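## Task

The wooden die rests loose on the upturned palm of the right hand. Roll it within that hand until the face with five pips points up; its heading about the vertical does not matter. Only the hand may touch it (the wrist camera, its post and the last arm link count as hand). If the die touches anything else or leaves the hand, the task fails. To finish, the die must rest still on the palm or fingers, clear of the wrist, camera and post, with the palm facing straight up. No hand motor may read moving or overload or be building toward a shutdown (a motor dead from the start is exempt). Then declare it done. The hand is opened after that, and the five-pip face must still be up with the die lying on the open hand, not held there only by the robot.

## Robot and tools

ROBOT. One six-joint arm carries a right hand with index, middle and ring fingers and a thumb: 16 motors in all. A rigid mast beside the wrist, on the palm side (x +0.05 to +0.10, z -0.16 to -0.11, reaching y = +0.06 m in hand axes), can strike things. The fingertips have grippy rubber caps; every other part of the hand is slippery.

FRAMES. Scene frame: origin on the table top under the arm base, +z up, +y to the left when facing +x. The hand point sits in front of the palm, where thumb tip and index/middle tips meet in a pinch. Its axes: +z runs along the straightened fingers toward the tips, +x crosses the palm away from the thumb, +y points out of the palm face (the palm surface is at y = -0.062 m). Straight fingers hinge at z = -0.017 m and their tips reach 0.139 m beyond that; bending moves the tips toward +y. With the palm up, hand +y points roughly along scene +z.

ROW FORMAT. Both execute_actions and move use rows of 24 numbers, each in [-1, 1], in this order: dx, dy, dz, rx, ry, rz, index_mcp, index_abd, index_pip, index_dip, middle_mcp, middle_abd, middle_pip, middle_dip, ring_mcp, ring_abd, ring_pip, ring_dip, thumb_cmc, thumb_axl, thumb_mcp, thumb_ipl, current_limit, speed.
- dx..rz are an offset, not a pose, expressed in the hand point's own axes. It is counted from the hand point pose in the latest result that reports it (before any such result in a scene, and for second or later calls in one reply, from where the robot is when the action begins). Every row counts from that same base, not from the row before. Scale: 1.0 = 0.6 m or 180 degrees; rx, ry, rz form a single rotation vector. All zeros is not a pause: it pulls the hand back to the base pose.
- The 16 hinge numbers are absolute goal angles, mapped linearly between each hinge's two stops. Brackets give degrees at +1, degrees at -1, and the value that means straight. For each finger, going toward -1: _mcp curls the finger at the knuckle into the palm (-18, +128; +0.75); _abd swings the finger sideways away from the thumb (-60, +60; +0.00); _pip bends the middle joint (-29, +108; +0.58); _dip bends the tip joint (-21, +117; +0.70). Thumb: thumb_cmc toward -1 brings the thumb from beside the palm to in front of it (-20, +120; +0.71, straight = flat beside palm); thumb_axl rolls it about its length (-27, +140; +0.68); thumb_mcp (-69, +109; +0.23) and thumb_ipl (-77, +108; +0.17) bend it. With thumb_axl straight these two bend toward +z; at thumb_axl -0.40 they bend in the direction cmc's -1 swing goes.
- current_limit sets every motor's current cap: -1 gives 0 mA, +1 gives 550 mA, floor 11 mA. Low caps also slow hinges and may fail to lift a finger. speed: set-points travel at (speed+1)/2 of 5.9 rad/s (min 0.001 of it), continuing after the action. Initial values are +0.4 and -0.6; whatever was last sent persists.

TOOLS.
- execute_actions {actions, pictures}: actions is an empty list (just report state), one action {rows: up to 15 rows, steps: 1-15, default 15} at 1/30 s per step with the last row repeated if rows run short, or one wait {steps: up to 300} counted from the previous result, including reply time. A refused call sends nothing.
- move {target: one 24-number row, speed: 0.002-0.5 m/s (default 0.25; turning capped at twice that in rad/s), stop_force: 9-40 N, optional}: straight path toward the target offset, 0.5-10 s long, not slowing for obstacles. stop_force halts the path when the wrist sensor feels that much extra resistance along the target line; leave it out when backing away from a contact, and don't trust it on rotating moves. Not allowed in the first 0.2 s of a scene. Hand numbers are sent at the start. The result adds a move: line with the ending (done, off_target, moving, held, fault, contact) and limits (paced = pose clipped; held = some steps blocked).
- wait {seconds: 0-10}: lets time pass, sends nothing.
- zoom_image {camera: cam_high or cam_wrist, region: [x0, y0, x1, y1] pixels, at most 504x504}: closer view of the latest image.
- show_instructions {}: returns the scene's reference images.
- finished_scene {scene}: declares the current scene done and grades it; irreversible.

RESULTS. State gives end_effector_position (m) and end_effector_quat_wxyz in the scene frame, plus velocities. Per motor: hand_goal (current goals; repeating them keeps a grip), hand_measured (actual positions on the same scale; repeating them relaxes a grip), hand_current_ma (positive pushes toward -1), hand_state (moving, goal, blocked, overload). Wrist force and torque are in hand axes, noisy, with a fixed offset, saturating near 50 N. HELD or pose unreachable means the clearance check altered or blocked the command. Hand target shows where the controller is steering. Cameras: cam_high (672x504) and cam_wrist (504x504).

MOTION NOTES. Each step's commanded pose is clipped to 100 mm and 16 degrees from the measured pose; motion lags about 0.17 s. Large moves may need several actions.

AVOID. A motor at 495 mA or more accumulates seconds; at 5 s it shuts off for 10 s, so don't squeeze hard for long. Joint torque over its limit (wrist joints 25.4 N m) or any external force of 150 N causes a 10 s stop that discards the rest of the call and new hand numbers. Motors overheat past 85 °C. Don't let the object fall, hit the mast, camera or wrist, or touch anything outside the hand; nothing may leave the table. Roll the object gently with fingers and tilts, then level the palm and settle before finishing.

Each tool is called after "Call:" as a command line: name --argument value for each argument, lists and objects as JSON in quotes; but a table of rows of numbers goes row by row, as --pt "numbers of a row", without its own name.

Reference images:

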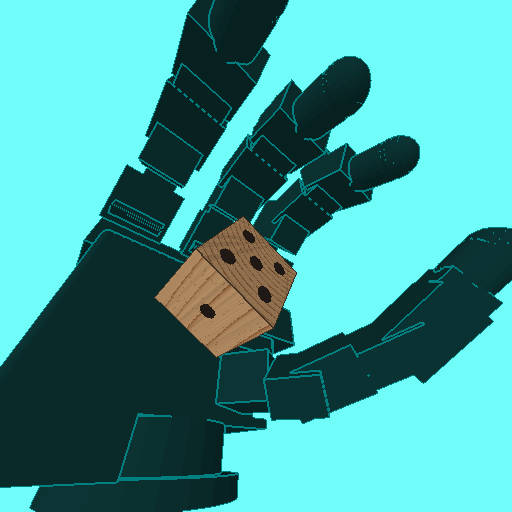

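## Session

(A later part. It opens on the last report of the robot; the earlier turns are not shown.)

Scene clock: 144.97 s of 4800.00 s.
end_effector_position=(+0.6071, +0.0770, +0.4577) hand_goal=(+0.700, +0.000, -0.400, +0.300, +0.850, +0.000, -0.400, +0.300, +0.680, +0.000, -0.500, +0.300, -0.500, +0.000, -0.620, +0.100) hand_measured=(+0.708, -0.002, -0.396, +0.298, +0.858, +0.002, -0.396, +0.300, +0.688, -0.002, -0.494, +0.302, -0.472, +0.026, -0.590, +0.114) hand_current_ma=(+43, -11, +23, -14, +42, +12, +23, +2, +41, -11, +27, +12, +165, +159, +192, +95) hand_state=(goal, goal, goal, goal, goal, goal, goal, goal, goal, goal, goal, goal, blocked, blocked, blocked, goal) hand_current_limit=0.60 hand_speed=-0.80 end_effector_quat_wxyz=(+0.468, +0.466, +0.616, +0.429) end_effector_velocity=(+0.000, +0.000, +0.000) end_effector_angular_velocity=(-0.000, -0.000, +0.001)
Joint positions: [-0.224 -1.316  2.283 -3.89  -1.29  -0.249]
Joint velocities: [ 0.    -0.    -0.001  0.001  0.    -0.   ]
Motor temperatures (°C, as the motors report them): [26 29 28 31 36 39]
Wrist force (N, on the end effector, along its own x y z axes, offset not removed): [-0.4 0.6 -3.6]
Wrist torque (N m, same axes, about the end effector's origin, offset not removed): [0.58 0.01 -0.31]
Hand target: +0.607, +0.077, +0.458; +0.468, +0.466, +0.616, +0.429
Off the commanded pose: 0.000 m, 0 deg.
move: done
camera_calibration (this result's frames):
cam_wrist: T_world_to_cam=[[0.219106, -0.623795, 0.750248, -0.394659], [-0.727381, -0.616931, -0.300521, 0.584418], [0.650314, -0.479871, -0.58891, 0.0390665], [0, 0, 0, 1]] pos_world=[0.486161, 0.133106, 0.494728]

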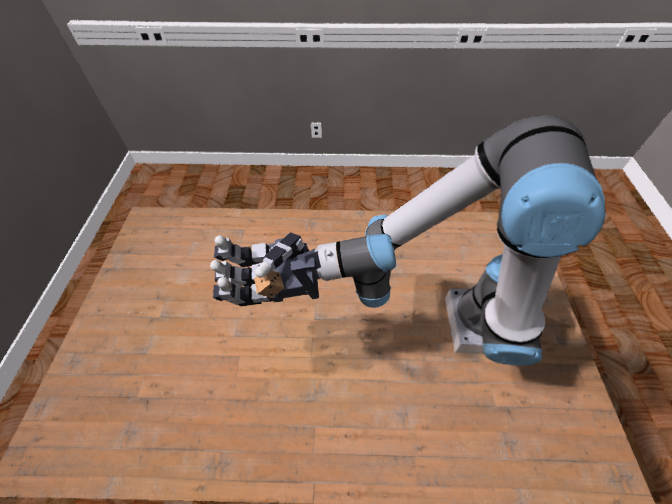

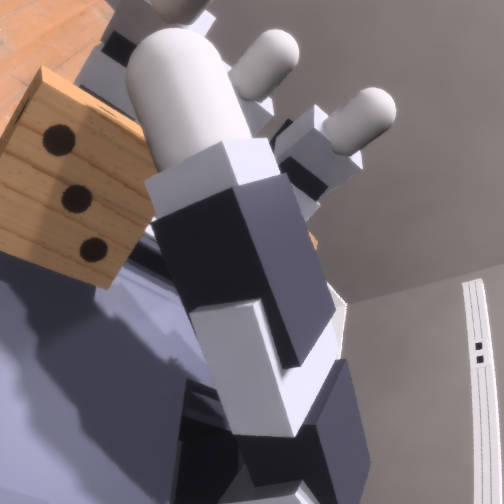

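Call:
move --target '[0,0,0,-0.03,0,0.1,0.7,0,-0.4,0.3,0.7,0,-0.4,0.3,0.68,0,-0.5,0.3,-0.5,0.6,-0.55,0.1,0.6,-0.9]' --speed 0.06

Call:
move --target '[0,0,0,0,0,0.08,0.4,0,-0.2,0.3,-0.7,0,0.3,0.3,-0.7,0,0.3,0.3,-0.5,0.6,-0.55,0.1,0.6,-0.8]' --speed 0.04

Scene clock: 155.30 s of 4800.00 s.
end_effector_position=(+0.6071, +0.0770, +0.4577) hand_goal=(+0.700, +0.000, -0.400, +0.300, +0.700, +0.000, -0.400, +0.300, +0.680, +0.000, -0.500, +0.300, -0.500, +0.600, -0.550, +0.100) hand_measured=(+0.708, -0.002, -0.396, +0.298, +0.722, +0.002, -0.396, +0.300, +0.688, -0.002, -0.496, +0.302, -0.502, +0.598, -0.562, +0.100) hand_current_ma=(+44, -11, +23, -14, +126, +12, +23, +2, +43, -11, +24, +12, -8, -6, -81, +4) hand_state=(goal, goal, goal, goal, blocked, goal, goal, goal, goal, goal, goal, goal, goal, goal, goal, goal) hand_current_limit=0.60 hand_speed=-0.90 end_effector_quat_wxyz=(+0.416, +0.534, +0.515, +0.526) end_effector_velocity=(-0.000, +0.000, -0.000) end_effector_angular_velocity=(+0.000, +0.000, -0.000)
Joint positions: [-0.149 -1.239  2.245 -4.029 -1.357  0.102]
Joint velocities: [ 0.     0.     0.001 -0.001 -0.     0.   ]
Motor temperatures (°C, as the motors report them): [26 29 28 31 36 39]
Wrist force (N, on the end effector, along its own x y z axes, offset not removed): [-0.1 -2.2 -1.0]
Wrist torque (N m, same axes, about the end effector's origin, offset not removed): [-0.21 -0.01 -0.29]
Hand target: +0.607, +0.077, +0.458; +0.416, +0.534, +0.515, +0.526
Off the commanded pose: 0.000 m, 0 deg.
move: done
camera_calibration (this result's frames):
cam_wrist: T_world_to_cam=[[0.146421, -0.837244, 0.526861, -0.231863], [-0.725262, -0.453054, -0.518398, 0.670267], [0.672722, -0.306208, -0.673559, 0.0508034], [0, 0, 0, 1]] pos_world=[0.485892, 0.125097, 0.503843]

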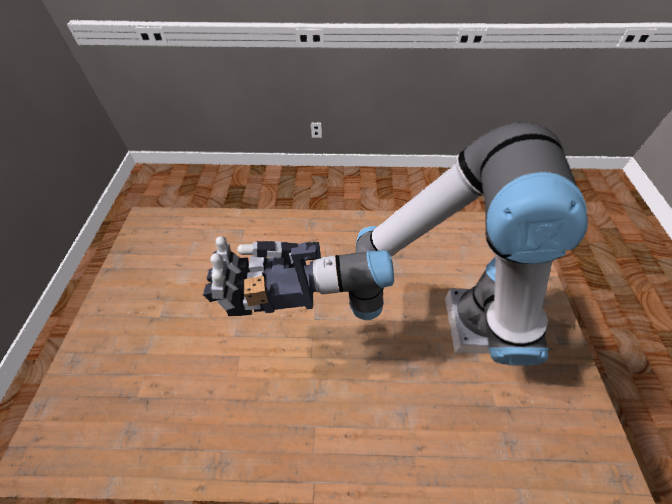

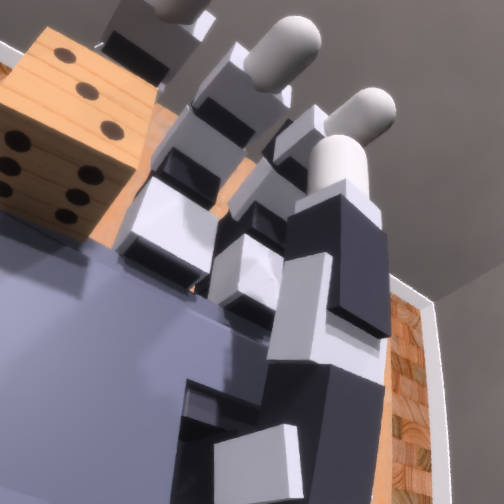

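Scene clock: 158.67 s of 4800.00 s.
end_effector_position=(+0.6071, +0.0770, +0.4577) hand_goal=(+0.400, +0.000, -0.200, +0.300, -0.700, +0.000, +0.300, +0.300, -0.700, +0.000, +0.300, +0.300, -0.500, +0.600, -0.550, +0.100) hand_measured=(+0.420, -0.002, -0.202, +0.298, -0.700, +0.002, +0.298, +0.300, -0.046, -0.002, +0.298, +0.302, -0.500, +0.600, -0.562, +0.100) hand_current_ma=(+115, -7, -7, -14, +4, +12, -8, +2, +440, -9, -9, +12, +1, +3, -81, +4) hand_state=(blocked, goal, goal, goal, goal, goal, goal, goal, blocked, goal, goal, goal, goal, goal, goal, goal) hand_current_limit=0.60 hand_speed=-0.80 end_effector_quat_wxyz=(+0.348, +0.594, +0.444, +0.574) end_effector_velocity=(-0.000, +0.000, -0.000) end_effector_angular_velocity=(+0.013, +0.001, -0.001)
Joint positions: [-0.096 -1.258  2.226 -3.992 -1.409  0.359]
Joint velocities: [ 0.003 -0.001  0.     0.001 -0.002  0.013]
Motor temperatures (°C, as the motors report them): [26 29 28 31 36 39]
Wrist force (N, on the end effector, along its own x y z axes, offset not removed): [-0.4 1.4 -2.8]
Wrist torque (N m, same axes, about the end effector's origin, offset not removed): [0.41 0.13 -0.18]
Hand target: +0.607, +0.077, +0.458; +0.347, +0.594, +0.444, +0.574
Off the commanded pose: 0.000 m, 0 deg.
move: done
camera_calibration (this result's frames):
cam_wrist: T_world_to_cam=[[0.134025, -0.943976, 0.301575, -0.112986], [-0.748323, -0.29591, -0.593675, 0.7066], [0.649654, -0.146108, -0.746058, 0.0856544], [0, 0, 0, 1]] pos_world=[0.488262, 0.114949, 0.517468]

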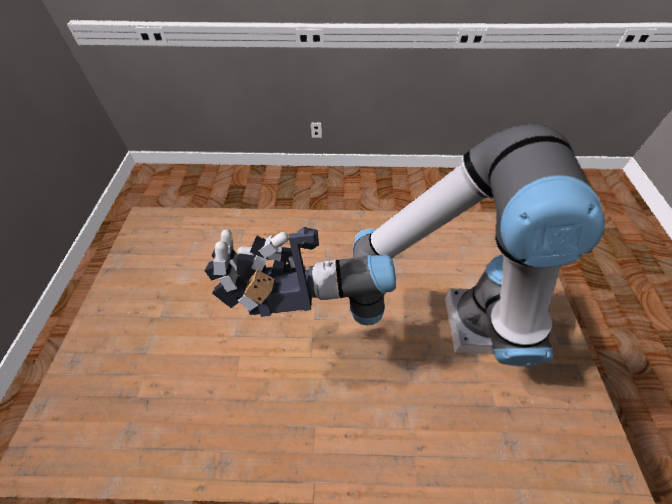

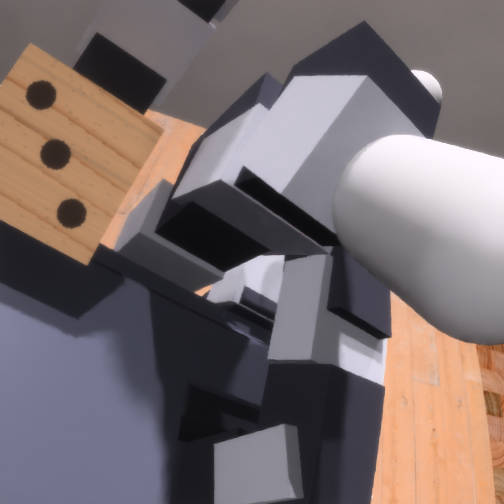

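Lower middle, loosen ring so it slides along the groove.

Call:
move --target '[0,0,0,0,0,0,0.3,0,-0.2,0.3,0.45,0,-0.2,0.3,-0.2,0,0.3,0.3,-0.6,0.6,-0.55,0.1,0.6,-0.7]'

Call:
move --target '[0,0,0,0,0,0,0.3,0,-0.2,0.3,0.45,0,-0.2,0.3,0.3,0,-0.1,0.3,-0.6,0.6,-0.55,0.1,0.6,-0.85]'

Scene clock: 166.93 s of 4800.00 s.
end_effector_position=(+0.6071, +0.0770, +0.4577) hand_goal=(+0.300, +0.000, -0.200, +0.300, +0.450, +0.000, -0.200, +0.300, -0.200, +0.000, +0.300, +0.300, -0.600, +0.600, -0.550, +0.100) hand_measured=(+0.320, -0.002, -0.202, +0.298, +0.456, +0.002, -0.200, +0.300, -0.046, -0.002, +0.298, +0.302, -0.594, +0.608, -0.562, +0.100) hand_current_ma=(+106, -7, -7, -14, +37, +7, +3, +2, +440, -9, -9, +12, +38, +45, -77, -7) hand_state=(goal, goal, goal, goal, goal, goal, goal, goal, blocked, goal, goal, goal, goal, goal, goal, goal) hand_current_limit=0.60 hand_speed=-0.70 end_effector_quat_wxyz=(+0.348, +0.594, +0.444, +0.574) end_effector_velocity=(-0.000, +0.000, -0.000) end_effector_angular_velocity=(-0.001, +0.001, +0.001)
Joint positions: [-0.096 -1.258  2.226 -3.992 -1.409  0.359]
Joint velocities: [ 0.001  0.     0.     0.    -0.    -0.001]
Motor temperatures (°C, as the motors report them): [26 29 28 31 36 39]
Wrist force (N, on the end effector, along its own x y z axes, offset not removed): [-2.6 2.2 -2.3]
Wrist torque (N m, same axes, about the end effector's origin, offset not removed): [0.45 0.38 -0.24]
Hand target: +0.607, +0.077, +0.458; +0.348, +0.594, +0.444, +0.574
Off the commanded pose: 0.000 m, 0 deg.
move: done
camera_calibration (this result's frames):
cam_wrist: T_world_to_cam=[[0.134026, -0.943976, 0.301575, -0.112986], [-0.748321, -0.295911, -0.593677, 0.7066], [0.649655, -0.146107, -0.746057, 0.0856542], [0, 0, 0, 1]] pos_world=[0.488261, 0.114949, 0.517469]

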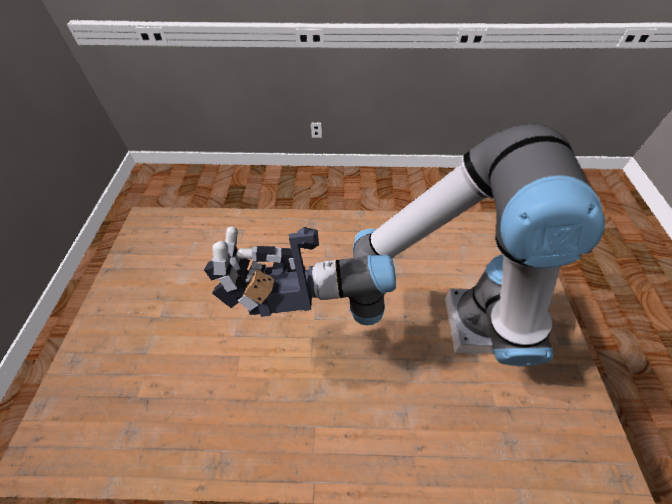

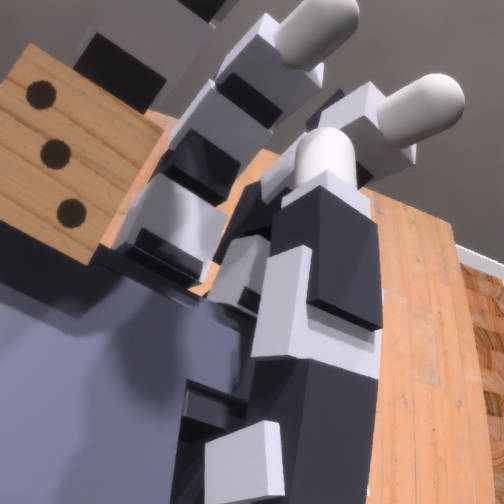

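Scene clock: 168.43 s of 4800.00 s.
end_effector_position=(+0.6071, +0.0770, +0.4577) hand_goal=(+0.300, +0.000, -0.200, +0.300, +0.450, +0.000, -0.200, +0.300, +0.300, +0.000, -0.100, +0.300, -0.600, +0.600, -0.550, +0.100) hand_measured=(+0.320, -0.002, -0.202, +0.298, +0.456, +0.002, -0.200, +0.300, +0.306, -0.002, -0.096, +0.302, -0.594, +0.608, -0.562, +0.100) hand_current_ma=(+105, -7, -7, -14, +37, +7, +3, +2, +35, -6, +22, +12, +37, +44, -77, -7) hand_state=(goal, goal, goal, goal, goal, goal, goal, goal, goal, goal, goal, goal, goal, goal, goal, goal) hand_current_limit=0.60 hand_speed=-0.85 end_effector_quat_wxyz=(+0.348, +0.594, +0.444, +0.574) end_effector_velocity=(-0.000, +0.001, +0.000) end_effector_angular_velocity=(+0.000, -0.001, +0.001)
Joint positions: [-0.096 -1.258  2.226 -3.992 -1.409  0.359]
Joint velocities: [ 0.001  0.     0.001 -0.002 -0.     0.   ]
Motor temperatures (°C, as the motors report them): [26 29 28 31 36 39]
Wrist force (N, on the end effector, along its own x y z axes, offset not removed): [-2.0 2.0 -2.3]
Wrist torque (N m, same axes, about the end effector's origin, offset not removed): [0.53 0.27 -0.21]
Hand target: +0.607, +0.077, +0.458; +0.348, +0.594, +0.444, +0.574
Off the commanded pose: 0.000 m, 0 deg.
move: done
camera_calibration (this result's frames):
cam_wrist: T_world_to_cam=[[0.134025, -0.943976, 0.301575, -0.112986], [-0.748322, -0.29591, -0.593677, 0.7066], [0.649655, -0.146107, -0.746057, 0.0856538], [0, 0, 0, 1]] pos_world=[0.488262, 0.114948, 0.517468]

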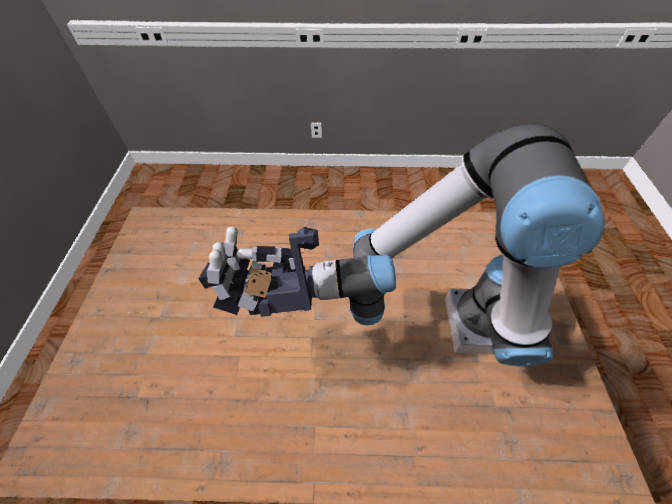

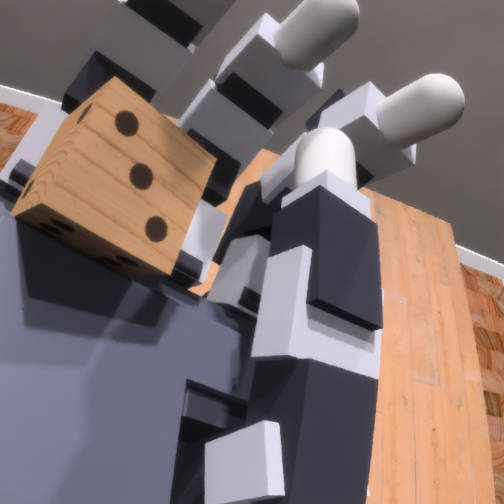

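Sliding. Jiggle further.

Call:
move --target '[0,0,0,0,0,0,0.5,0,-0.3,0.3,0.6,0,-0.3,0.3,0.5,0,-0.3,0.3,-0.6,0.6,-0.55,0.1,0.6,-0.85]'

Call:
move --target '[0,0,0,0,0,0,0.6,0,-0.4,0.3,0.85,0,-0.4,0.3,0.68,0,-0.4,0.3,-0.6,0.6,-0.55,0.1,0.6,-0.85]'

Scene clock: 173.13 s of 4800.00 s.
end_effector_position=(+0.6071, +0.0770, +0.4577) hand_goal=(+0.500, +0.000, -0.300, +0.300, +0.600, +0.000, -0.300, +0.300, +0.500, +0.000, -0.300, +0.300, -0.600, +0.600, -0.550, +0.100) hand_measured=(+0.506, -0.002, -0.296, +0.298, +0.606, +0.002, -0.294, +0.300, +0.506, -0.002, -0.296, +0.302, -0.594, +0.608, -0.562, +0.100) hand_current_ma=(+36, -7, +21, -14, +38, +7, +26, +2, +37, -6, +24, +12, +37, +44, -77, -7) hand_state=(goal, goal, goal, goal, goal, goal, goal, goal, goal, goal, goal, goal, goal, goal, goal, goal) hand_current_limit=0.60 hand_speed=-0.85 end_effector_quat_wxyz=(+0.348, +0.594, +0.444, +0.574) end_effector_velocity=(+0.000, +0.000, +0.000) end_effector_angular_velocity=(+0.001, -0.001, +0.000)
Joint positions: [-0.096 -1.258  2.226 -3.992 -1.409  0.359]
Joint velocities: [ 0.     0.    -0.001 -0.     0.     0.001]
Motor temperatures (°C, as the motors report them): [26 29 28 31 36 39]
Wrist force (N, on the end effector, along its own x y z axes, offset not removed): [0.4 -0.2 -1.7]
Wrist torque (N m, same axes, about the end effector's origin, offset not removed): [0.26 -0.10 -0.15]
Hand target: +0.607, +0.077, +0.458; +0.348, +0.594, +0.444, +0.574
Off the commanded pose: 0.000 m, 0 deg.
move: done
camera_calibration (this result's frames):
cam_wrist: T_world_to_cam=[[0.134025, -0.943976, 0.301575, -0.112986], [-0.748322, -0.29591, -0.593677, 0.7066], [0.649655, -0.146107, -0.746057, 0.0856538], [0, 0, 0, 1]] pos_world=[0.488262, 0.114948, 0.517468]

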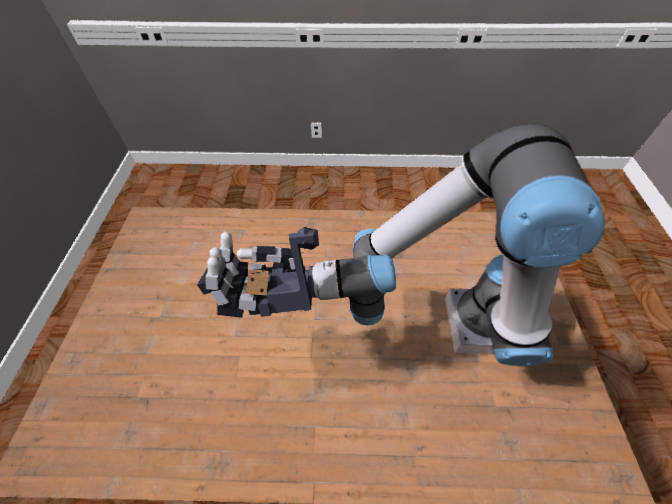

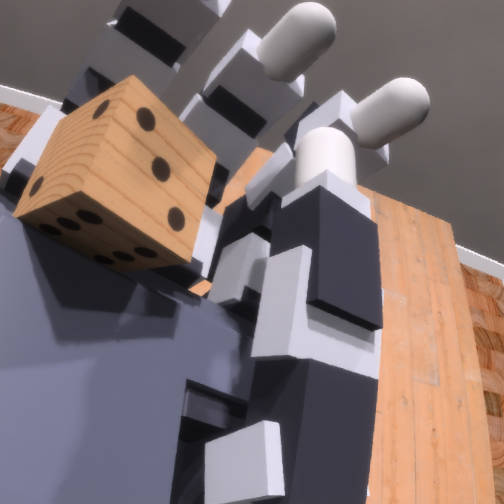

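Scene clock: 174.10 s of 4800.00 s.
end_effector_position=(+0.6071, +0.0770, +0.4577) hand_goal=(+0.600, +0.000, -0.400, +0.300, +0.850, +0.000, -0.400, +0.300, +0.680, +0.000, -0.400, +0.300, -0.600, +0.600, -0.550, +0.100) hand_measured=(+0.606, -0.002, -0.396, +0.298, +0.856, +0.002, -0.394, +0.300, +0.688, -0.002, -0.396, +0.302, -0.594, +0.608, -0.562, +0.100) hand_current_ma=(+37, -7, +24, -14, +38, +7, +28, +2, +38, -6, +25, +12, +37, +44, -77, -7) hand_state=(goal, goal, goal, goal, goal, goal, goal, goal, goal, goal, goal, goal, goal, goal, goal, goal) hand_current_limit=0.60 hand_speed=-0.85 end_effector_quat_wxyz=(+0.348, +0.594, +0.444, +0.574) end_effector_velocity=(-0.000, +0.000, +0.000) end_effector_angular_velocity=(+0.000, -0.001, +0.000)
Joint positions: [-0.096 -1.258  2.226 -3.992 -1.409  0.359]
Joint velocities: [ 0.    -0.     0.    -0.001  0.     0.   ]
Motor temperatures (°C, as the motors report them): [26 29 28 31 36 39]
Wrist force (N, on the end effector, along its own x y z axes, offset not removed): [-0.1 -0.1 -3.2]
Wrist torque (N m, same axes, about the end effector's origin, offset not removed): [0.35 -0.13 -0.38]
Hand target: +0.607, +0.077, +0.458; +0.348, +0.594, +0.444, +0.574
Off the commanded pose: 0.000 m, 0 deg.
move: done
camera_calibration (this result's frames):
cam_wrist: T_world_to_cam=[[0.134025, -0.943976, 0.301575, -0.112986], [-0.748322, -0.29591, -0.593677, 0.7066], [0.649655, -0.146107, -0.746057, 0.0856538], [0, 0, 0, 1]] pos_world=[0.488261, 0.114948, 0.517468]

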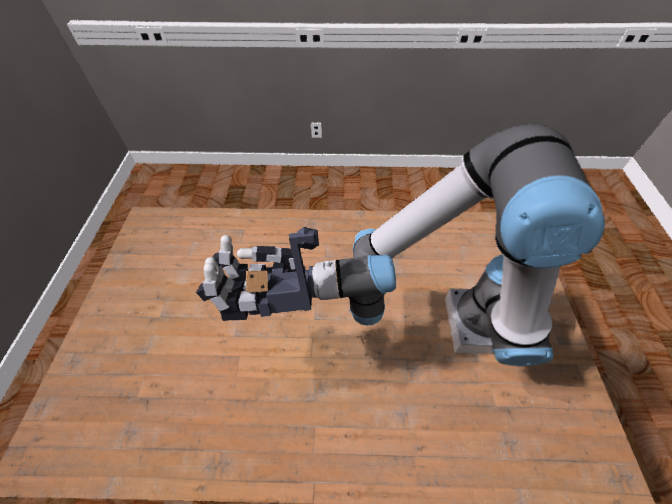

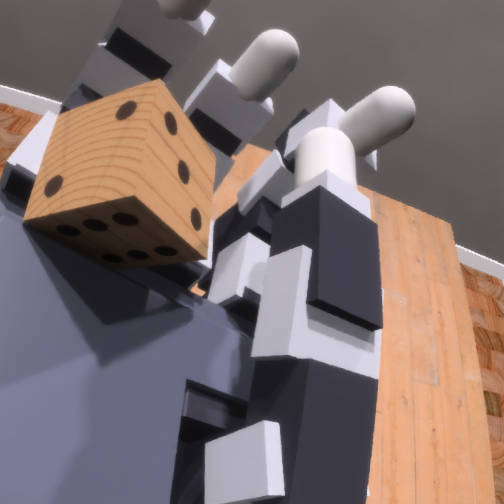

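Call:
move --target '[0,0,0,-0.03,0,-0.1,0.4,0,-0.2,0.3,0.3,0,-0.1,0.3,0.4,0,-0.1,0.3,-0.6,0.6,-0.55,0.1,0.6,-0.9]' --speed 0.06

Call:
move --target '[0,0,0,-0.06,0,0,0.4,0,-0.2,0.3,-0.7,0,0.3,0.3,-0.7,0,0.3,0.3,-0.5,0.6,-0.55,0.1,0.6,-0.8]' --speed 0.06

Scene clock: 183.27 s of 4800.00 s.
end_effector_position=(+0.6072, +0.0770, +0.4577) hand_goal=(+0.400, +0.000, -0.200, +0.300, +0.300, +0.000, -0.100, +0.300, +0.400, +0.000, -0.100, +0.300, -0.600, +0.600, -0.550, +0.100) hand_measured=(+0.420, -0.002, -0.202, +0.298, +0.320, +0.002, -0.100, +0.300, +0.422, -0.002, -0.102, +0.302, -0.596, +0.606, -0.562, +0.100) hand_current_ma=(+116, -7, -10, -14, +111, +7, -5, +2, +122, -6, -8, +12, +27, +36, -75, -7) hand_state=(blocked, goal, goal, goal, goal, goal, goal, goal, blocked, goal, goal, goal, goal, goal, goal, goal) hand_current_limit=0.60 hand_speed=-0.90 end_effector_quat_wxyz=(+0.460, +0.500, +0.504, +0.533) end_effector_velocity=(+0.000, +0.000, -0.000) end_effector_angular_velocity=(-0.010, -0.004, +0.001)
Joint positions: [-0.147 -1.153  2.212 -4.176 -1.378  0.058]
Joint velocities: [-0.002  0.003 -0.001 -0.005  0.003 -0.01 ]
Motor temperatures (°C, as the motors report them): [26 29 28 31 36 39]
Wrist force (N, on the end effector, along its own x y z axes, offset not removed): [-3.0 -0.3 1.0]
Wrist torque (N m, same axes, about the end effector's origin, offset not removed): [-0.08 0.32 -0.39]
Hand target: +0.607, +0.077, +0.458; +0.460, +0.500, +0.505, +0.532
Off the commanded pose: 0.000 m, 0 deg.
move: done
camera_calibration (this result's frames):
cam_wrist: T_world_to_cam=[[0.0785023, -0.808032, 0.583885, -0.219012], [-0.681241, -0.47109, -0.560344, 0.66418], [0.727838, -0.353778, -0.587446, -0.0184176], [0, 0, 0, 1]] pos_world=[0.483065, 0.129404, 0.489228]

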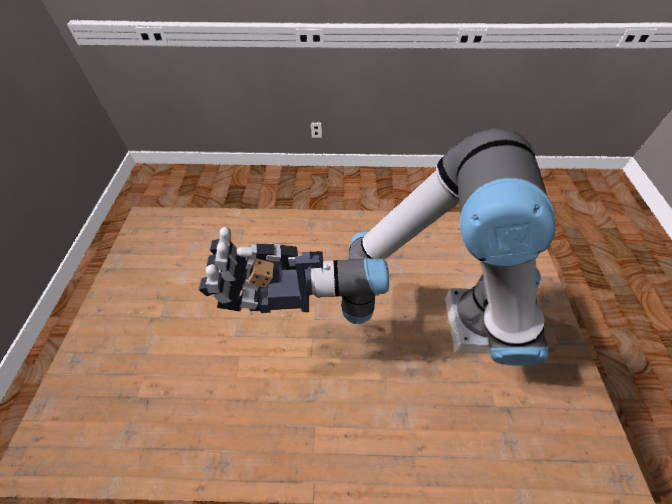

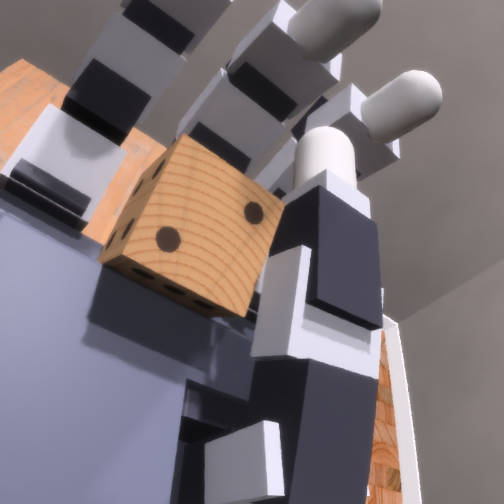

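Scene clock: 185.90 s of 4800.00 s.
end_effector_position=(+0.6073, +0.0770, +0.4578) hand_goal=(+0.400, +0.000, -0.200, +0.300, -0.700, +0.000, +0.300, +0.300, -0.700, +0.000, +0.300, +0.300, -0.500, +0.600, -0.550, +0.100) hand_measured=(+0.418, -0.002, -0.202, +0.298, -0.024, +0.002, +0.298, +0.300, -0.702, -0.002, +0.298, +0.302, -0.502, +0.604, -0.562, +0.100) hand_current_ma=(+103, -7, -10, -14, +440, +7, -11, +2, -15, -6, -11, +11, -10, +21, -75, -7) hand_state=(goal, goal, goal, goal, blocked, goal, goal, goal, goal, goal, goal, goal, goal, goal, goal, goal) hand_current_limit=0.60 hand_speed=-0.80 end_effector_quat_wxyz=(+0.505, +0.455, +0.452, +0.578) end_effector_velocity=(+0.000, -0.001, +0.000) end_effector_angular_velocity=(-0.000, -0.001, -0.001)
Joint positions: [-0.131 -0.999  2.111 -4.418 -1.408  0.09 ]
Joint velocities: [-0.001 -0.    -0.001  0.    -0.    -0.   ]
Motor temperatures (°C, as the motors report them): [26 29 28 31 36 39]
Wrist force (N, on the end effector, along its own x y z axes, offset not removed): [0.3 2.6 -1.5]
Wrist torque (N m, same axes, about the end effector's origin, offset not removed): [0.38 0.04 -0.13]
Hand target: +0.607, +0.077, +0.458; +0.505, +0.455, +0.452, +0.578
Off the commanded pose: 0.000 m, 0 deg.
move: done
camera_calibration (this result's frames):
cam_wrist: T_world_to_cam=[[-0.0409855, -0.816523, 0.575857, -0.14219], [-0.570125, -0.454194, -0.684592, 0.652397], [0.820535, -0.356368, -0.446904, -0.138866], [0, 0, 0, 1]] pos_world=[0.480064, 0.130726, 0.466447]

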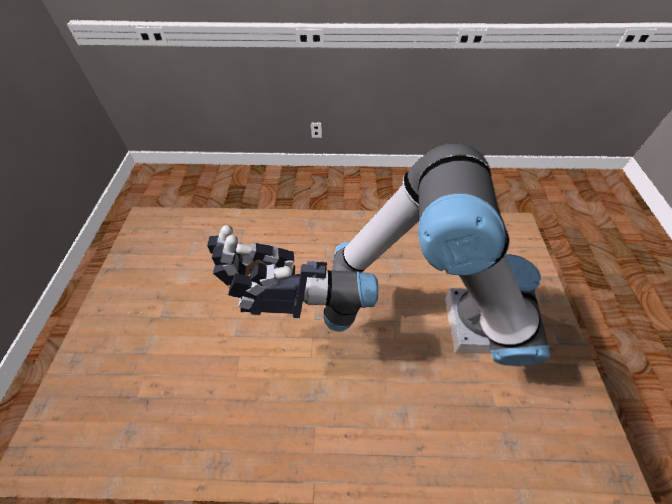

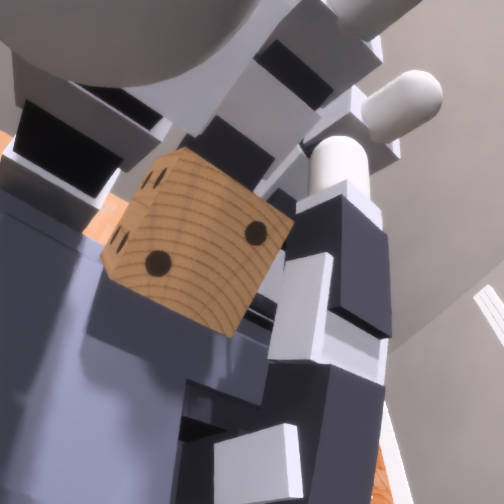

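Call:
move --target '[0,0,0,0.09,0,0,0.6,0,-0.3,0.3,0.45,0,-0.2,0.3,0.6,0,-0.3,0.3,-0.5,0.6,-0.55,0.1,0.6,-0.8]' --speed 0.06

Call:
move --target '[0,0,0,0,0,0,0.6,0,-0.3,0.3,0.45,0,-0.2,0.3,0.6,0,-0.3,0.3,-1,0.4,-0.6,0.1,0.6,-0.85]'

Scene clock: 194.23 s of 4800.00 s.
end_effector_position=(+0.6071, +0.0770, +0.4577) hand_goal=(+0.600, +0.000, -0.300, +0.300, +0.450, +0.000, -0.200, +0.300, +0.600, +0.000, -0.300, +0.300, -0.500, +0.600, -0.550, +0.100) hand_measured=(+0.608, -0.002, -0.296, +0.298, +0.458, +0.002, -0.196, +0.300, +0.608, -0.002, -0.300, +0.302, -0.502, +0.604, -0.562, +0.100) hand_current_ma=(+42, -7, +17, -14, +40, +7, +19, +2, +43, -6, +5, +11, -10, +21, -75, -7) hand_state=(goal, goal, goal, goal, goal, goal, goal, goal, goal, goal, goal, goal, goal, goal, goal, goal) hand_current_limit=0.60 hand_speed=-0.80 end_effector_quat_wxyz=(+0.436, +0.522, +0.529, +0.508) end_effector_velocity=(-0.000, +0.000, -0.000) end_effector_angular_velocity=(+0.001, +0.001, +0.001)
Joint positions: [-0.154 -1.237  2.247 -4.031 -1.367  0.039]
Joint velocities: [ 0.001 -0.     0.     0.     0.     0.001]
Motor temperatures (°C, as the motors report them): [26 29 28 31 36 39]
Wrist force (N, on the end effector, along its own x y z axes, offset not removed): [-2.2 0.2 -2.3]
Wrist torque (N m, same axes, about the end effector's origin, offset not removed): [0.24 0.21 -0.25]
Hand target: +0.607, +0.077, +0.458; +0.436, +0.522, +0.529, +0.508
Off the commanded pose: 0.000 m, 0 deg.
move: done
camera_calibration (this result's frames):
cam_wrist: T_world_to_cam=[[0.138235, -0.803208, 0.579437, -0.253579], [-0.727504, -0.479337, -0.490891, 0.66106], [0.672033, -0.353685, -0.650599, 0.0443699], [0, 0, 0, 1]] pos_world=[0.48616, 0.128887, 0.500308]

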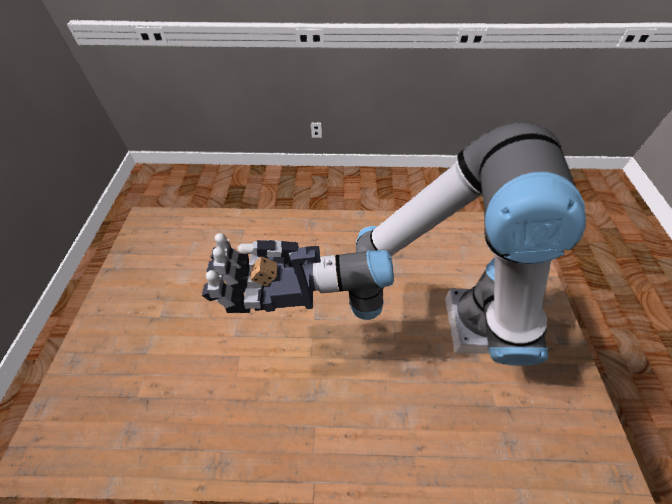

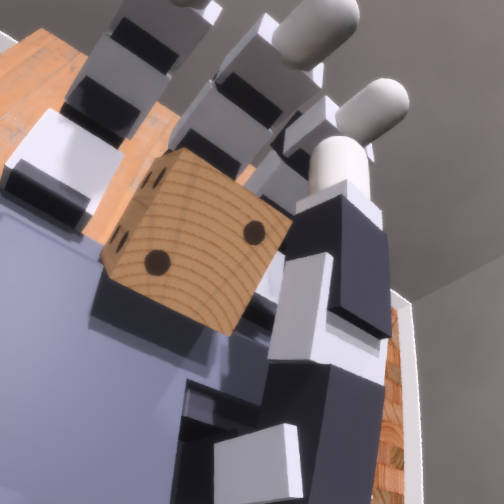

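Scene clock: 195.33 s of 4800.00 s.
end_effector_position=(+0.6071, +0.0770, +0.4577) hand_goal=(+0.600, +0.000, -0.300, +0.300, +0.450, +0.000, -0.200, +0.300, +0.600, +0.000, -0.300, +0.300, -1.000, +0.400, -0.600, +0.100) hand_measured=(+0.608, -0.002, -0.296, +0.298, +0.458, +0.002, -0.196, +0.300, +0.608, -0.002, -0.300, +0.302, -0.736, +0.454, -0.574, +0.112) hand_current_ma=(+42, -7, +17, -14, +43, +7, +19, +2, +43, -6, +5, +11, +440, +330, +173, +75) hand_state=(goal, goal, goal, goal, goal, goal, goal, goal, goal, goal, goal, goal, blocked, blocked, blocked, goal) hand_current_limit=0.60 hand_speed=-0.85 end_effector_quat_wxyz=(+0.436, +0.522, +0.529, +0.508) end_effector_velocity=(-0.000, +0.000, -0.000) end_effector_angular_velocity=(+0.000, +0.000, +0.001)
Joint positions: [-0.154 -1.237  2.247 -4.031 -1.367  0.039]
Joint velocities: [0. 0. 0. 0. 0. 0.]
Motor temperatures (°C, as the motors report them): [26 29 28 31 36 39]
Wrist force (N, on the end effector, along its own x y z axes, offset not removed): [-2.4 0.2 -1.6]
Wrist torque (N m, same axes, about the end effector's origin, offset not removed): [0.15 0.38 -0.46]
Hand target: +0.607, +0.077, +0.458; +0.436, +0.522, +0.529, +0.508
Off the commanded pose: 0.000 m, 0 deg.
move: done
camera_calibration (this result's frames):
cam_wrist: T_world_to_cam=[[0.138238, -0.803208, 0.579437, -0.25358], [-0.727505, -0.479338, -0.490889, 0.66106], [0.672032, -0.353683, -0.6506, 0.0443714], [0, 0, 0, 1]] pos_world=[0.48616, 0.128887, 0.500309]

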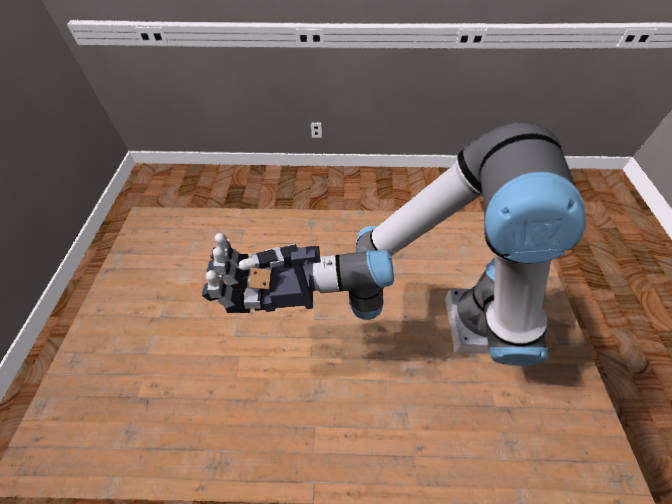

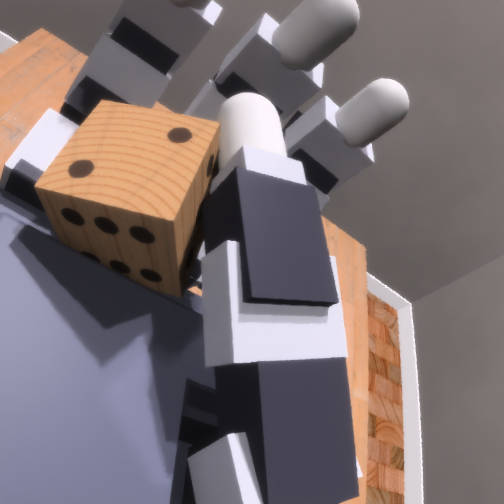

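Call:
move --target '[0,0,0,-0.05,0,0,0.7,0,-0.4,0.3,0.85,0,-0.4,0.3,0.68,0,-0.5,0.3,-0.5,0.0,-0.62,0.1,0.6,-0.8]' --speed 0.05

Call:
move --target '[0,0,0,0,0,0,0.7,0,-0.4,0.3,0.85,0,-0.4,0.3,-0.8,0,0.3,0.5,-0.5,0.1,-0.55,0.1,0.6,-0.7]'

Scene clock: 203.07 s of 4800.00 s.
end_effector_position=(+0.6072, +0.0770, +0.4577) hand_goal=(+0.700, +0.000, -0.400, +0.300, +0.850, +0.000, -0.400, +0.300, +0.680, +0.000, -0.500, +0.300, -0.500, +0.000, -0.620, +0.100) hand_measured=(+0.708, -0.002, -0.396, +0.298, +0.858, +0.002, -0.394, +0.300, +0.688, -0.002, -0.496, +0.302, -0.472, +0.016, -0.592, +0.114) hand_current_ma=(+42, -7, +24, -14, +43, +7, +26, +2, +43, -6, +19, +11, +167, +96, +178, +90) hand_state=(goal, goal, goal, goal, goal, goal, goal, goal, goal, goal, goal, goal, blocked, goal, blocked, goal) hand_current_limit=0.60 hand_speed=-0.80 end_effector_quat_wxyz=(+0.475, +0.486, +0.488, +0.548) end_effector_velocity=(+0.000, +0.000, -0.000) end_effector_angular_velocity=(+0.003, -0.009, -0.000)
Joint positions: [-0.142 -1.1    2.183 -4.262 -1.387  0.07 ]
Joint velocities: [ 0.001  0.008 -0.005 -0.012 -0.002  0.004]
Motor temperatures (°C, as the motors report them): [26 29 28 31 36 39]
Wrist force (N, on the end effector, along its own x y z axes, offset not removed): [-0.2 1.8 -3.1]
Wrist torque (N m, same axes, about the end effector's origin, offset not removed): [0.41 0.10 -0.19]
Hand target: +0.607, +0.077, +0.458; +0.476, +0.486, +0.487, +0.548
Off the commanded pose: 0.000 m, 0 deg.
move: done
camera_calibration (this result's frames):
cam_wrist: T_world_to_cam=[[0.0391068, -0.811004, 0.583732, -0.194807], [-0.647333, -0.465582, -0.603485, 0.662941], [0.761204, -0.354268, -0.543197, -0.0589016], [0, 0, 0, 1]] pos_world=[0.481598, 0.129797, 0.481795]

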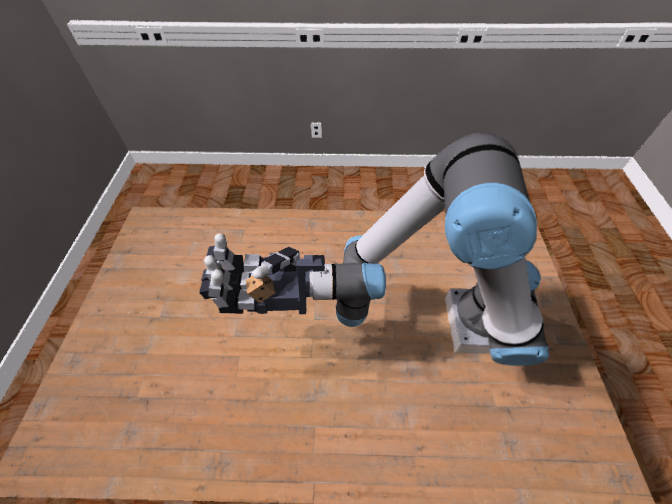

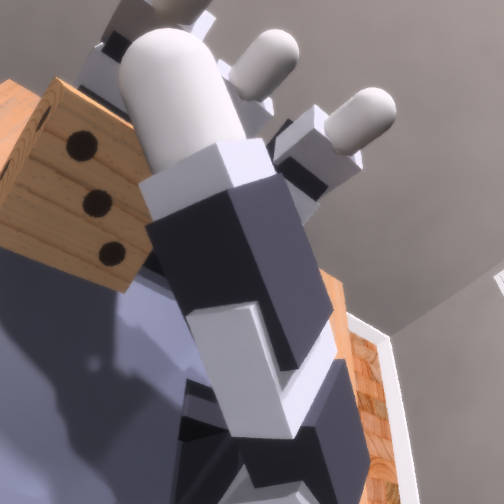

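Scene clock: 204.43 s of 4800.00 s.
end_effector_position=(+0.6072, +0.0770, +0.4577) hand_goal=(+0.700, +0.000, -0.400, +0.300, +0.850, +0.000, -0.400, +0.300, -0.800, +0.000, +0.300, +0.500, -0.500, +0.100, -0.550, +0.100) hand_measured=(+0.708, -0.002, -0.396, +0.298, +0.858, +0.002, -0.394, +0.300, -0.052, -0.002, +0.298, +0.498, -0.500, +0.098, -0.554, +0.100) hand_current_ma=(+42, -7, +24, -14, +43, +7, +26, +2, +440, -6, -11, -15, -5, -12, -28, +4) hand_state=(goal, goal, goal, goal, goal, goal, goal, goal, blocked, goal, goal, goal, goal, goal, goal, goal) hand_current_limit=0.60 hand_speed=-0.70 end_effector_quat_wxyz=(+0.475, +0.486, +0.488, +0.548) end_effector_velocity=(-0.000, +0.000, +0.000) end_effector_angular_velocity=(-0.002, -0.002, -0.000)
Joint positions: [-0.141 -1.1    2.183 -4.262 -1.387  0.07 ]
Joint velocities: [ 0.     0.    -0.    -0.001 -0.    -0.002]
Motor temperatures (°C, as the motors report them): [26 29 28 31 36 39]
Wrist force (N, on the end effector, along its own x y z axes, offset not removed): [-0.6 0.4 -4.2]
Wrist torque (N m, same axes, about the end effector's origin, offset not removed): [0.41 0.17 -0.24]
Hand target: +0.607, +0.077, +0.458; +0.475, +0.486, +0.488, +0.548
Off the commanded pose: 0.000 m, 0 deg.
move: done
camera_calibration (this result's frames):
cam_wrist: T_world_to_cam=[[0.039088, -0.811006, 0.58373, -0.19479], [-0.647344, -0.465565, -0.603486, 0.662948], [0.761195, -0.354285, -0.543198, -0.0588907], [0, 0, 0, 1]] pos_world=[0.481597, 0.129805, 0.481795]

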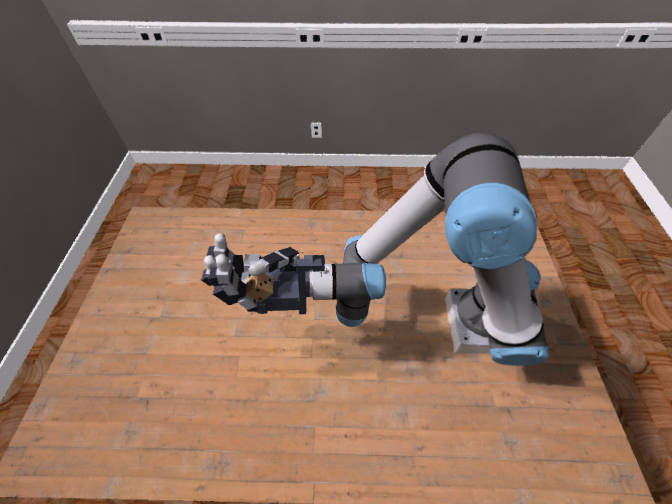

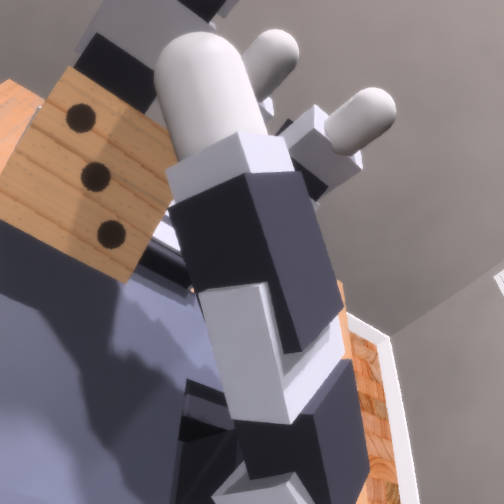

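Call:
move --target '[0,0,0,0.15,0,0,0.85,0,-0.5,0.3,0.85,0,-0.5,0.3,0.85,0,-0.5,0.3,-0.3,0.6,-0.55,0.1,0.6,-0.8]' --speed 0.06

Scene clock: 211.67 s of 4800.00 s.
end_effector_position=(+0.6069, +0.0770, +0.4576) hand_goal=(+0.850, +0.000, -0.500, +0.300, +0.850, +0.000, -0.500, +0.300, +0.850, +0.000, -0.500, +0.300, -0.300, +0.600, -0.550, +0.100) hand_measured=(+0.858, -0.002, -0.496, +0.298, +0.858, +0.002, -0.494, +0.300, +0.858, -0.002, -0.496, +0.302, -0.300, +0.600, -0.554, +0.100) hand_current_ma=(+41, -7, +26, -13, +50, +7, +27, +2, +47, -6, +24, +13, +0, +2, -28, +4) hand_state=(goal, goal, goal, goal, goal, goal, goal, goal, goal, goal, goal, goal, goal, goal, goal, goal) hand_current_limit=0.60 hand_speed=-0.80 end_effector_quat_wxyz=(+0.349, +0.583, +0.602, +0.419) end_effector_velocity=(+0.000, -0.000, -0.000) end_effector_angular_velocity=(+0.001, +0.009, -0.000)
Joint positions: [-0.17  -1.511  2.27  -3.457 -1.35  -0.034]
Joint velocities: [-0.001 -0.007 -0.002  0.017  0.    -0.001]
Motor temperatures (°C, as the motors report them): [26 29 28 31 36 39]
Wrist force (N, on the end effector, along its own x y z axes, offset not removed): [-0.5 -1.9 -1.5]
Wrist torque (N m, same axes, about the end effector's origin, offset not removed): [0.00 0.00 -0.24]
Hand target: +0.607, +0.077, +0.458; +0.349, +0.584, +0.602, +0.419
Off the commanded pose: 0.000 m, 0 deg.
move: done
camera_calibration (this result's frames):
cam_wrist: T_world_to_cam=[[0.329371, -0.785003, 0.524676, -0.345801], [-0.831056, -0.504783, -0.233536, 0.607939], [0.448174, -0.359115, -0.818643, 0.257601], [0, 0, 0, 1]] pos_world=[0.503678, 0.127931, 0.534292]

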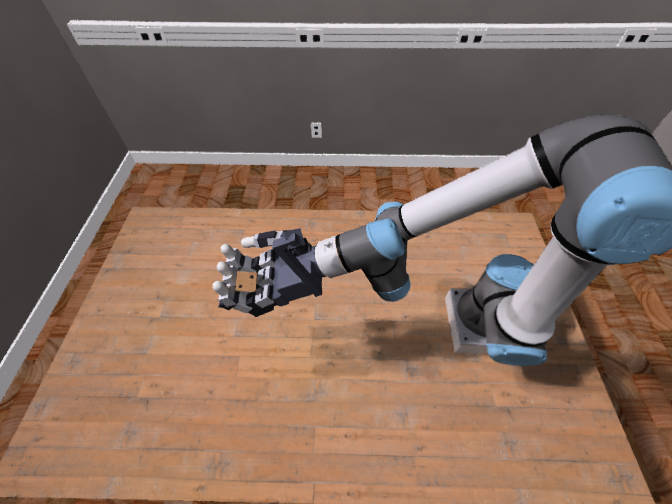

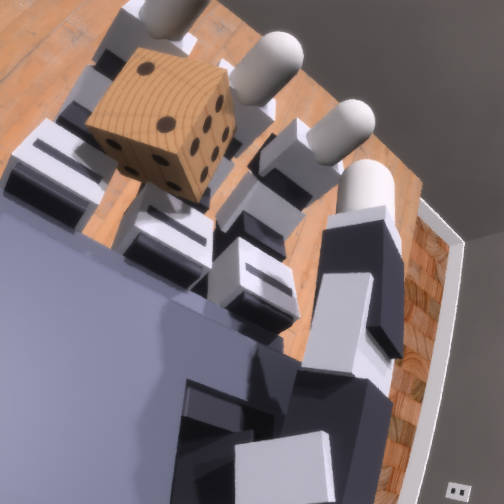

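Distal with 2 roughly on top: a double roll back should give 5.

Call:
move --target '[0,0,0,-0.12,0,0,-0.7,-0.1,0.3,0.3,-0.7,0,0.3,0.3,-0.75,0.15,0.3,0.3,0,0.27,0.03,0,0.4,-0.85]' --speed 0.06

Scene clock: 219.27 s of 4800.00 s.
end_effector_position=(+0.6071, +0.0770, +0.4577) hand_goal=(-0.700, -0.100, +0.300, +0.300, -0.700, +0.000, +0.300, +0.300, -0.750, +0.150, +0.300, +0.300, +0.000, +0.270, +0.030, +0.000) hand_measured=(-0.700, -0.098, +0.298, +0.298, -0.700, +0.002, +0.298, +0.300, -0.750, +0.148, +0.300, +0.302, +0.004, +0.276, +0.028, +0.000) hand_current_ma=(-1, +13, -5, -13, +1, +7, -5, +2, +1, -9, -5, +11, +25, +35, -12, +6) hand_state=(goal, goal, goal, goal, goal, goal, goal, goal, goal, goal, goal, goal, goal, goal, goal, goal) hand_current_limit=0.40 hand_speed=-0.85 end_effector_quat_wxyz=(+0.452, +0.508, +0.513, +0.525) end_effector_velocity=(+0.000, -0.001, -0.000) end_effector_angular_velocity=(+0.000, +0.001, -0.002)
Joint positions: [-0.149 -1.181  2.225 -4.129 -1.374  0.052]
Joint velocities: [-0.002 -0.    -0.     0.001  0.     0.   ]
Motor temperatures (°C, as the motors report them): [26 29 28 31 36 39]
Wrist force (N, on the end effector, along its own x y z axes, offset not removed): [-0.2 2.0 -1.5]
Wrist torque (N m, same axes, about the end effector's origin, offset not removed): [0.30 -0.09 -0.04]
Hand target: +0.607, +0.077, +0.458; +0.452, +0.508, +0.513, +0.525
Off the commanded pose: 0.000 m, 0 deg.
move: done
camera_calibration (this result's frames):
cam_wrist: T_world_to_cam=[[0.0985402, -0.80647, 0.583005, -0.230858], [-0.697427, -0.473872, -0.537626, 0.663792], [0.709849, -0.353626, -0.609149, 0.00244358], [0, 0, 0, 1]] pos_world=[0.48396, 0.129236, 0.492952]

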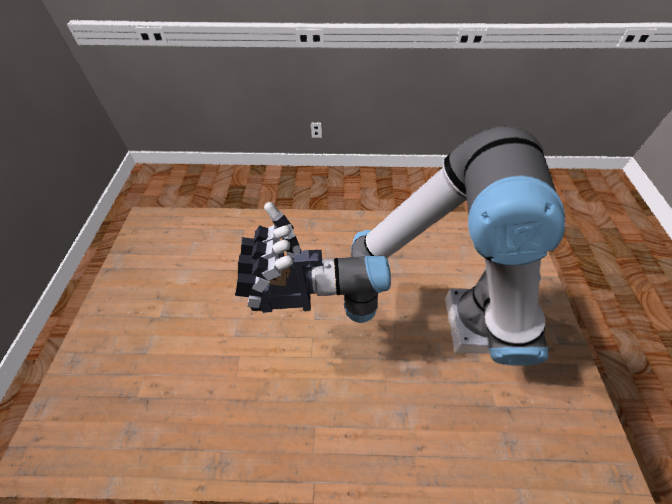

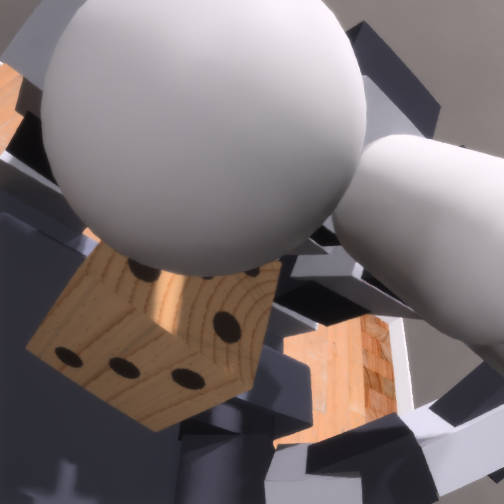

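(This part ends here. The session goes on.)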